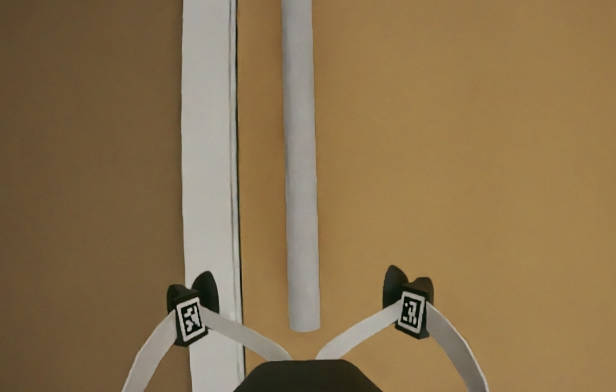

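Call:
{"op": "execute_actions", "data": {"actions": [{"r1":{"base":{"translate_m":0.13},"joints":{"arm_m":0.495}}}], "cameras": ["r1_wrist_camera"]}}

Scene clock: 143.03 s.
r1.base_odometry: x=+4.011 y=-0.495 heading=-0.521 (m, m, rad; r1's odometry frame)
r1.turned_by_wheels: +0.000 (rad since the last result)
r1.turned_by_imu: -0.001 (rad since the last result)
r1.base_tilt: forward=+0.3 right=+0.3 (deg)
r1.lidar_m: 0.92 0.81 0.62 0.58 0.63 0.86 1.21 1.54 1.54 1.46 1.39 1.03
r1.base_status: done
r1.joint_positions: lift_m=+0.740 arm_m=+0.494 wrist_yaw_rad=+0.000 wrist_pitch_rad=+0.006 wrist_roll_rad=+0.000 gripper_m=+0.090
r1.joint_status: all done
r1.motor_effort: lift_m=+26(26) arm_m=+7(7) wrist_yaw_rad=+0(1) wrist_pitch_rad=-7(6) wrist_roll_rad=+2(1) gripper_m=-1(4) wheel_0=+1(5) wheel_1=+0(6) wheel_2=+0(7) (%)
r1.hand_pose: x=+0.9532 y=-0.0874 z=+0.9160 quat_wxyz=(+1.000, +0.000, +0.003, +0.000) (m; r1's base frame)
r1.wrist_depth_mm: 285 270 283 206 282 285 283 / 282 270 285 206 283 282 282 / 283 268 283 205 283 281 283 / 282 271 282 206 283 283 281 / 283 270 285 206 283 282 282 / 282 270 213 207 198 282 282 / 282 270 282 143 282 282 282
r2.base_odometry: x=-1.269 y=+1.469 heading=+2.933 (m, m, rad; r2's odometry frame)
r2.turned_by_wheels: +0.000 (rad since the last result)
r2.turned_by_imu: +0.000 (rad since the last result)
r2.base_tilt: forward=-0.2 right=+0.1 (deg)
r2.lidar_m: 0.45 1.07 1.02 2.23 2.34 2.57 2.43 0.28 0.25 - 0.25 0.29
r2.base_status: not commanded
r2.joint_positions: lift_m=+0.860 arm_m=+0.002 wrist_yaw_rad=+0.150 wrist_pitch_rad=+0.153 wrist_roll_rad=+0.010 gripper_m=+0.090
r2.joint_status: not commanded
r2.motor_effort: lift_m=+21(21) arm_m=-4(4) wrist_yaw_rad=+0(0) wrist_pitch_rad=-8(8) wrist_roll_rad=-1(0) gripper_m=-21(22) wheel_0=+2(2) wheel_1=-3(3) wheel_2=-2(2) (%)
r2.hand_pose: x=+0.4676 y=-0.0438 z=+0.9939 quat_wxyz=(+0.994, -0.001, +0.077, +0.074) (m; r2's base frame)
r2.wrist_depth_mm: 1499 - - - - - 276 / 1499 - - - - - 276 / 1537 - - - - - 272 / 1576 - - 215 239 - 266 / 1618 - 224 200 199 370 259 / 1618 1756 202 208 198 193 251 / 1499 1576 1499 106 202 377 -
pictures: r1_wrist_camera
Images, in order (width x height): r1_wrist_camera 616x392.

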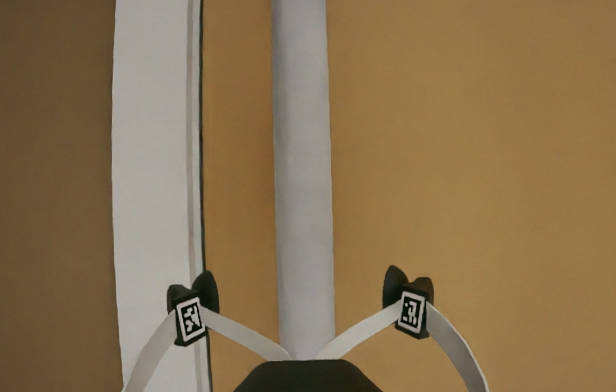

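Call:
{"op": "execute_actions", "data": {"actions": [{"r1":{"joints":{"arm_m":0.51,"gripper_m":-0.038}}}], "cameras": ["r1_wrist_camera"]}}

Call:
{"op": "execute_actions", "data": {"actions": [{"r1":{"base":{"translate_m":-0.15},"pace":"slow"}}], "cameras": ["r1_wrist_camera"]}}

Scene clock: 145.17 s.
r1.base_odometry: x=+4.011 y=-0.495 heading=-0.522 (m, m, rad; r1's odometry frame)
r1.turned_by_wheels: +0.000 (rad since the last result)
r1.turned_by_imu: -0.001 (rad since the last result)
r1.base_tilt: forward=+0.1 right=+0.2 (deg)
r1.lidar_m: 0.90 0.83 0.60 0.57 0.62 0.87 1.19 1.53 1.54 1.46 1.40 1.01
r1.base_status: not commanded
r1.joint_positions: lift_m=+0.740 arm_m=+0.509 wrist_yaw_rad=-0.002 wrist_pitch_rad=+0.006 wrist_roll_rad=+0.000 gripper_m=-0.037
r1.joint_status: all done
r1.motor_effort: lift_m=+26(26) arm_m=+5(7) wrist_yaw_rad=+7(7) wrist_pitch_rad=-6(7) wrist_roll_rad=+1(1) gripper_m=-17(15) wheel_0=-1(1) wheel_1=-1(1) wheel_2=-1(1) (%)
r1.hand_pose: x=+0.9682 y=-0.0881 z=+0.9160 quat_wxyz=(+1.000, +0.000, +0.003, -0.001) (m; r1's base frame)
r1.wrist_depth_mm: 267 254 250 173 252 253 - / 267 254 249 172 252 255 254 / 267 254 250 171 251 253 254 / 267 253 249 170 251 253 255 / 266 254 248 170 251 253 252 / 267 253 199 171 180 252 254 / 266 152 248 167 250 251 -
r2.base_odometry: x=-1.269 y=+1.469 heading=+2.933 (m, m, rad; r2's odometry frame)
r2.turned_by_wheels: +0.000 (rad since the last result)
r2.turned_by_imu: +0.000 (rad since the last result)
r2.base_tilt: forward=-0.1 right=+0.2 (deg)
r2.lidar_m: 0.43 1.04 1.02 2.23 2.32 2.56 2.42 0.29 0.26 - 0.25 0.27
r2.base_status: not commanded
r2.joint_positions: lift_m=+0.860 arm_m=+0.002 wrist_yaw_rad=+0.150 wrist_pitch_rad=+0.153 wrist_roll_rad=+0.010 gripper_m=+0.090
r2.joint_status: not commanded
r2.motor_effort: lift_m=+21(21) arm_m=-4(4) wrist_yaw_rad=+3(1) wrist_pitch_rad=-8(7) wrist_roll_rad=+0(1) gripper_m=-23(22) wheel_0=+2(2) wheel_1=-3(3) wheel_2=-2(2) (%)
r2.hand_pose: x=+0.4676 y=-0.0438 z=+0.9939 quat_wxyz=(+0.994, -0.001, +0.077, +0.074) (m; r2's base frame)
r2.wrist_depth_mm: 1537 - - - - - 276 / 1499 - - - - - 274 / 1537 - - - - - 272 / 1618 - - 215 239 - 266 / 1576 - 224 199 200 370 259 / 1576 1808 203 208 197 193 251 / 1499 1576 1499 106 201 379 -
pictures: r1_wrist_camera
Images, in order (width x height): r1_wrist_camera 616x392.

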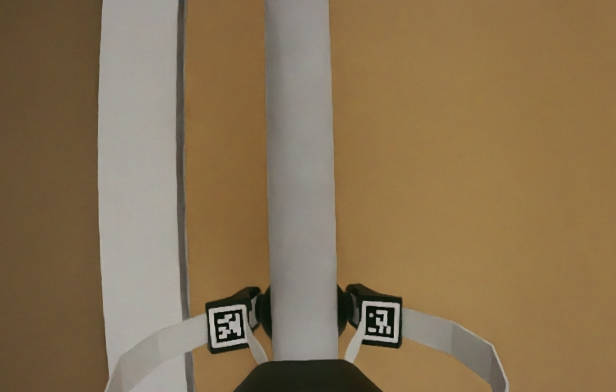

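Scene clock: 147.97 s.
r1.base_odometry: x=+3.881 y=-0.420 heading=-0.525 (m, m, rad; r1's odometry frame)
r1.turned_by_wheels: -0.003 (rad since the last result)
r1.turned_by_imu: -0.006 (rad since the last result)
r1.base_tilt: forward=+0.2 right=+0.3 (deg)
r1.lidar_m: 0.91 0.85 0.63 0.59 0.64 0.87 1.06 1.40 1.53 1.45 1.56 1.05
r1.base_status: done
r1.joint_positions: lift_m=+0.740 arm_m=+0.509 wrist_yaw_rad=-0.014 wrist_pitch_rad=+0.006 wrist_roll_rad=+0.000 gripper_m=-0.037
r1.joint_status: not commanded
r1.on_its_own: wrist_yaw_rad is at rest, and its effort (+41) is outside its rest range (-13 to +13)
r1.motor_effort: lift_m=+26(26) arm_m=+6(5) wrist_yaw_rad=+41(41) wrist_pitch_rad=-7(7) wrist_roll_rad=+1(1) gripper_m=-16(15) wheel_0=-21(21) wheel_1=-12(11) wheel_2=-11(11) (%)
r1.hand_pose: x=+0.9672 y=-0.0915 z=+0.9160 quat_wxyz=(+1.000, +0.000, +0.003, -0.007) (m; r1's base frame)
r1.wrist_depth_mm: 413 415 231 165 259 278 294 / 410 413 231 164 260 277 291 / 413 410 232 164 259 276 289 / 410 413 230 165 259 274 291 / 413 413 230 164 258 274 289 / 410 413 225 165 177 273 289 / 413 415 176 162 255 267 290
r2.base_odometry: x=-1.269 y=+1.469 heading=+2.933 (m, m, rad; r2's odometry frame)
r2.turned_by_wheels: +0.000 (rad since the last result)
r2.turned_by_imu: +0.000 (rad since the last result)
r2.base_tilt: forward=-0.1 right=+0.2 (deg)
r2.lidar_m: 0.43 1.06 1.01 2.23 2.34 2.57 2.43 0.28 0.25 - 0.25 0.27
r2.base_status: not commanded
r2.joint_positions: lift_m=+0.860 arm_m=+0.002 wrist_yaw_rad=+0.150 wrist_pitch_rad=+0.153 wrist_roll_rad=+0.010 gripper_m=+0.090
r2.joint_status: not commanded
r2.motor_effort: lift_m=+21(21) arm_m=-4(5) wrist_yaw_rad=+0(0) wrist_pitch_rad=-8(8) wrist_roll_rad=+0(1) gripper_m=-23(22) wheel_0=+2(2) wheel_1=-3(3) wheel_2=-2(2) (%)
r2.hand_pose: x=+0.4676 y=-0.0438 z=+0.9939 quat_wxyz=(+0.994, -0.001, +0.077, +0.074) (m; r2's base frame)
r2.wrist_depth_mm: 1464 - - - - - 276 / 1537 - - - - - 276 / 1576 - 1537 - - - 272 / 1576 - - 216 239 - 267 / 1618 - 224 200 200 373 260 / 1618 1808 202 208 198 193 251 / 1499 1576 1537 106 201 377 -
pictures: r1_wrist_camera
Images, in order (width x height): r1_wrist_camera 616x392.

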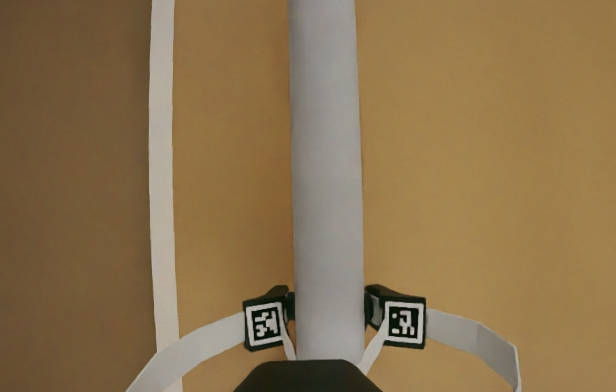

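Call:
{"op": "execute_actions", "data": {"actions": [{"r1":{"base":{"strafe_m":-0.075},"joints":{"arm_m":0.382},"pace":"slow"}}], "cameras": []}}

Call:
{"op": "execute_actions", "data": {"actions": [{"r1":{"base":{"strafe_m":-0.12},"joints":{"arm_m":0.245,"wrist_yaw_rad":0.12},"pace":"slow"}}], "cameras": ["r1_wrist_camera"]}}

Scene clock: 151.20 s.
r1.base_odometry: x=+3.844 y=-0.485 heading=-0.524 (m, m, rad; r1's odometry frame)
r1.turned_by_wheels: +0.001 (rad since the last result)
r1.turned_by_imu: +0.000 (rad since the last result)
r1.base_tilt: forward=+0.1 right=+0.3 (deg)
r1.lidar_m: 0.79 0.94 0.69 0.66 0.72 1.00 1.04 1.37 1.46 1.37 1.48 0.95
r1.base_status: done
r1.joint_positions: lift_m=+0.740 arm_m=+0.383 wrist_yaw_rad=+0.003 wrist_pitch_rad=+0.006 wrist_roll_rad=+0.000 gripper_m=-0.038
r1.joint_status: all done
r1.motor_effort: lift_m=+25(26) arm_m=-7(11) wrist_yaw_rad=-9(41) wrist_pitch_rad=-7(6) wrist_roll_rad=+0(1) gripper_m=-19(16) wheel_0=+6(19) wheel_1=+1(14) wheel_2=+3(11) (%)
r1.hand_pose: x=+0.8430 y=-0.0865 z=+0.9160 quat_wxyz=(+1.000, +0.000, +0.003, +0.002) (m; r1's base frame)
r1.wrist_depth_mm: 544 218 226 162 276 306 338 / 549 218 225 161 273 304 334 / 544 216 225 161 273 303 332 / 549 218 225 160 271 303 330 / 544 216 225 160 271 300 330 / 535 539 186 161 264 301 332 / 539 211 220 158 263 301 332
r2.base_odometry: x=-1.269 y=+1.469 heading=+2.933 (m, m, rad; r2's odometry frame)
r2.turned_by_wheels: +0.000 (rad since the last result)
r2.turned_by_imu: +0.000 (rad since the last result)
r2.base_tilt: forward=-0.2 right=+0.2 (deg)
r2.lidar_m: 0.42 1.05 1.00 2.24 2.32 2.57 2.44 0.26 0.25 - 0.25 0.29
r2.base_status: not commanded
r2.joint_positions: lift_m=+0.860 arm_m=+0.002 wrist_yaw_rad=+0.150 wrist_pitch_rad=+0.153 wrist_roll_rad=+0.010 gripper_m=+0.090
r2.joint_status: not commanded
r2.motor_effort: lift_m=+21(21) arm_m=-4(4) wrist_yaw_rad=+1(3) wrist_pitch_rad=-7(8) wrist_roll_rad=-1(0) gripper_m=-23(21) wheel_0=+2(2) wheel_1=-3(3) wheel_2=-2(2) (%)
r2.hand_pose: x=+0.4676 y=-0.0438 z=+0.9939 quat_wxyz=(+0.994, -0.001, +0.077, +0.074) (m; r2's base frame)
r2.wrist_depth_mm: 1499 - - - - - 276 / 1537 - - - - - 276 / 1537 - - - - - 272 / 1576 - - 215 239 - 266 / 1576 - 224 199 200 370 260 / 1618 1808 202 208 198 193 250 / 1499 1576 1464 106 201 375 -
pictures: none
No camera images: the call's "cameras" was empty. Leave "cameras" out to get every camera's image.

Scene clock: 153.87 s.
r1.base_odometry: x=+3.784 y=-0.589 heading=-0.523 (m, m, rad; r1's odometry frame)
r1.turned_by_wheels: +0.002 (rad since the last result)
r1.turned_by_imu: +0.002 (rad since the last result)
r1.base_tilt: forward=+0.1 right=+0.2 (deg)
r1.lidar_m: 0.63 1.11 0.81 0.79 0.82 1.10 1.14 1.29 1.32 1.26 1.33 0.87
r1.base_status: done
r1.joint_positions: lift_m=+0.740 arm_m=+0.246 wrist_yaw_rad=+0.130 wrist_pitch_rad=+0.006 wrist_roll_rad=+0.000 gripper_m=-0.038
r1.joint_status: all done
r1.on_its_own: wrist_yaw_rad is at rest, and its effort (-29) is outside its rest range (-13 to +13)
r1.motor_effort: lift_m=+25(25) arm_m=-6(12) wrist_yaw_rad=-29(42) wrist_pitch_rad=-6(7) wrist_roll_rad=+0(1) gripper_m=-17(23) wheel_0=+13(15) wheel_1=+3(13) wheel_2=+5(5) (%)
r1.hand_pose: x=+0.7143 y=-0.0492 z=+0.9160 quat_wxyz=(+0.998, +0.000, +0.003, +0.065) (m; r1's base frame)
r1.wrist_depth_mm: 750 211 220 252 281 322 359 / 759 211 219 251 277 319 355 / 750 211 220 250 278 317 353 / 750 210 218 249 278 314 355 / 741 208 220 250 277 314 351 / 741 208 174 168 278 314 349 / 741 150 215 155 264 314 351
r2.base_odometry: x=-1.269 y=+1.469 heading=+2.933 (m, m, rad; r2's odometry frame)
r2.turned_by_wheels: +0.000 (rad since the last result)
r2.turned_by_imu: +0.000 (rad since the last result)
r2.base_tilt: forward=-0.1 right=+0.2 (deg)
r2.lidar_m: 0.44 1.06 1.01 2.24 2.34 2.56 2.44 0.28 0.25 - 0.25 0.29
r2.base_status: not commanded
r2.joint_positions: lift_m=+0.860 arm_m=+0.002 wrist_yaw_rad=+0.150 wrist_pitch_rad=+0.153 wrist_roll_rad=+0.010 gripper_m=+0.090
r2.joint_status: not commanded
r2.motor_effort: lift_m=+21(21) arm_m=-4(5) wrist_yaw_rad=+1(1) wrist_pitch_rad=-8(8) wrist_roll_rad=+1(1) gripper_m=-23(22) wheel_0=+2(2) wheel_1=-3(3) wheel_2=-2(2) (%)
r2.hand_pose: x=+0.4676 y=-0.0438 z=+0.9939 quat_wxyz=(+0.994, -0.001, +0.077, +0.074) (m; r2's base frame)
r2.wrist_depth_mm: 1499 - - - - - 274 / 1537 - - - - - 276 / 1537 - 1537 - - - 272 / 1576 - - 215 238 - 267 / 1618 - 224 199 200 373 259 / 1576 1808 203 208 197 193 251 / 1499 1537 1499 106 201 379 -
pictures: r1_wrist_camera
Images, in order (width x height): r1_wrist_camera 616x392.

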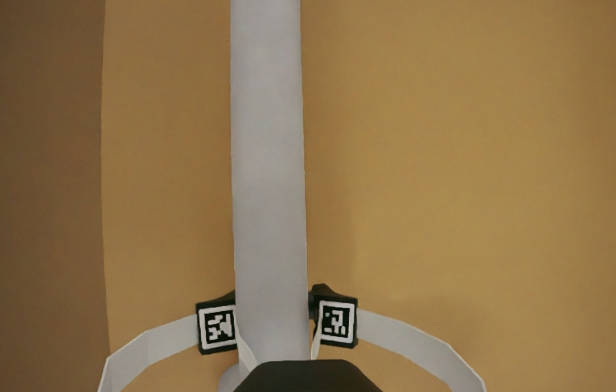

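Call:
{"op": "execute_actions", "data": {"actions": [{"r1":{"base":{"strafe_m":-0.15},"joints":{"arm_m":0.13,"wrist_yaw_rad":0.32},"pace":"slow"}}], "cameras": ["r1_wrist_camera"]}}

Scene clock: 156.73 s.
r1.base_odometry: x=+3.709 y=-0.718 heading=-0.521 (m, m, rad; r1's odometry frame)
r1.turned_by_wheels: +0.002 (rad since the last result)
r1.turned_by_imu: +0.000 (rad since the last result)
r1.base_tilt: forward=+0.2 right=+0.3 (deg)
r1.lidar_m: 0.54 1.19 0.97 0.93 0.99 1.16 1.71 1.20 1.16 1.11 1.21 0.87
r1.base_status: done
r1.joint_positions: lift_m=+0.740 arm_m=+0.131 wrist_yaw_rad=+0.335 wrist_pitch_rad=+0.006 wrist_roll_rad=+0.000 gripper_m=-0.038
r1.joint_status: all done
r1.on_its_own: wrist_yaw_rad is at rest, and its effort (-42) is outside its rest range (-13 to +13)
r1.motor_effort: lift_m=+25(26) arm_m=-5(13) wrist_yaw_rad=-42(44) wrist_pitch_rad=-7(9) wrist_roll_rad=+0(1) gripper_m=-12(21) wheel_0=+15(14) wheel_1=+3(10) wheel_2=+1(3) (%)
r1.hand_pose: x=+0.6029 y=+0.0122 z=+0.9159 quat_wxyz=(+0.986, -0.001, +0.003, +0.167) (m; r1's base frame)
r1.wrist_depth_mm: 1025 212 163 250 278 312 343 / 991 212 163 250 274 309 343 / 1008 211 164 248 274 307 340 / 991 212 219 249 273 304 338 / 991 211 218 249 274 306 336 / 976 208 169 177 273 304 336 / 976 160 168 153 165 304 340
r2.base_odometry: x=-1.269 y=+1.469 heading=+2.933 (m, m, rad; r2's odometry frame)
r2.turned_by_wheels: +0.000 (rad since the last result)
r2.turned_by_imu: +0.000 (rad since the last result)
r2.base_tilt: forward=-0.1 right=+0.2 (deg)
r2.lidar_m: 0.42 1.05 1.02 2.22 2.35 2.58 2.43 0.29 0.25 - 0.25 0.29
r2.base_status: not commanded
r2.joint_positions: lift_m=+0.860 arm_m=+0.002 wrist_yaw_rad=+0.150 wrist_pitch_rad=+0.153 wrist_roll_rad=+0.010 gripper_m=+0.090
r2.joint_status: not commanded
r2.motor_effort: lift_m=+21(21) arm_m=-5(5) wrist_yaw_rad=+0(3) wrist_pitch_rad=-8(8) wrist_roll_rad=+0(0) gripper_m=-21(22) wheel_0=+2(2) wheel_1=-3(3) wheel_2=-2(1) (%)
r2.hand_pose: x=+0.4676 y=-0.0438 z=+0.9939 quat_wxyz=(+0.994, -0.001, +0.077, +0.074) (m; r2's base frame)
r2.wrist_depth_mm: 1499 - - - - - 276 / 1576 - - - - - 274 / 1576 - - 1499 - - 273 / 1618 - - 216 239 - 267 / 1618 - 224 200 200 370 259 / 1576 1808 202 208 198 193 251 / 1499 1537 1464 106 201 379 -
pictures: r1_wrist_camera
Images, in order (width x height): r1_wrist_camera 616x392.

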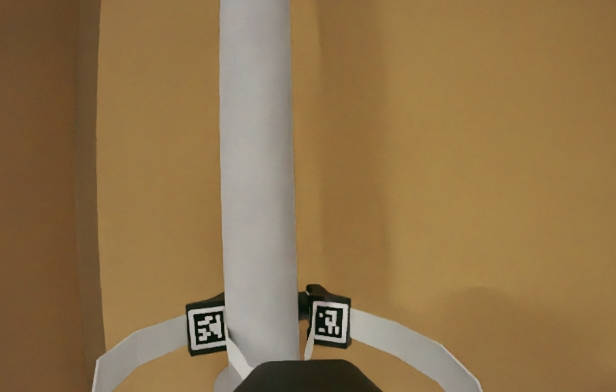

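Call:
{"op": "execute_actions", "data": {"actions": [{"r1":{"base":{"strafe_m":-0.17},"joints":{"arm_m":0.03,"wrist_yaw_rad":0.57},"pace":"slow"}}], "cameras": ["r1_wrist_camera"]}}

Scene clock: 159.87 s.
r1.base_odometry: x=+3.624 y=-0.865 heading=-0.521 (m, m, rad; r1's odometry frame)
r1.turned_by_wheels: +0.000 (rad since the last result)
r1.turned_by_imu: -0.004 (rad since the last result)
r1.base_tilt: forward=+0.0 right=+0.2 (deg)
r1.lidar_m: 0.44 0.45 1.15 1.09 1.18 1.22 1.34 1.13 0.98 0.95 1.01 0.95
r1.base_status: done
r1.joint_positions: lift_m=+0.740 arm_m=+0.031 wrist_yaw_rad=+0.579 wrist_pitch_rad=+0.006 wrist_roll_rad=+0.000 gripper_m=-0.038
r1.joint_status: all done
r1.on_its_own: wrist_yaw_rad is at rest, and its effort (-25) is outside its rest range (-13 to +13)
r1.motor_effort: lift_m=+26(26) arm_m=-6(14) wrist_yaw_rad=-25(39) wrist_pitch_rad=-7(9) wrist_roll_rad=+1(2) gripper_m=-16(22) wheel_0=+7(14) wheel_1=-1(15) wheel_2=-1(2) (%)
r1.hand_pose: x=+0.4912 y=+0.0846 z=+0.9159 quat_wxyz=(+0.958, -0.001, +0.003, +0.285) (m; r1's base frame)
r1.wrist_depth_mm: 1042 221 225 172 272 300 327 / 1025 221 225 168 271 298 324 / 1008 220 224 166 270 297 322 / 1008 220 225 165 268 297 322 / 1008 218 224 163 268 296 319 / 1025 218 174 163 264 294 320 / 991 153 221 156 260 296 322
r2.base_odometry: x=-1.269 y=+1.469 heading=+2.933 (m, m, rad; r2's odometry frame)
r2.turned_by_wheels: +0.000 (rad since the last result)
r2.turned_by_imu: +0.000 (rad since the last result)
r2.base_tilt: forward=-0.1 right=+0.2 (deg)
r2.lidar_m: 0.43 1.05 1.01 2.23 2.33 2.59 2.41 0.27 0.25 - 0.25 0.29
r2.base_status: not commanded
r2.joint_positions: lift_m=+0.860 arm_m=+0.002 wrist_yaw_rad=+0.150 wrist_pitch_rad=+0.153 wrist_roll_rad=+0.010 gripper_m=+0.090
r2.joint_status: not commanded
r2.motor_effort: lift_m=+21(21) arm_m=-4(4) wrist_yaw_rad=+0(1) wrist_pitch_rad=-8(8) wrist_roll_rad=+0(0) gripper_m=-21(22) wheel_0=+2(2) wheel_1=-3(3) wheel_2=-2(2) (%)
r2.hand_pose: x=+0.4676 y=-0.0438 z=+0.9939 quat_wxyz=(+0.994, -0.001, +0.077, +0.074) (m; r2's base frame)
r2.wrist_depth_mm: 1537 - - - - - 274 / 1499 - - - - - 276 / 1537 - - - - - 271 / 1576 - - 216 239 - 266 / 1618 - 224 200 200 370 259 / 1576 1808 202 208 197 193 250 / 1499 1576 1464 106 202 377 -
pictures: r1_wrist_camera
Images, in order (width x height): r1_wrist_camera 616x392.

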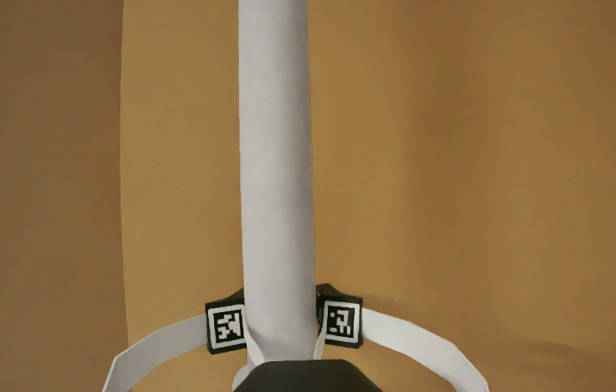

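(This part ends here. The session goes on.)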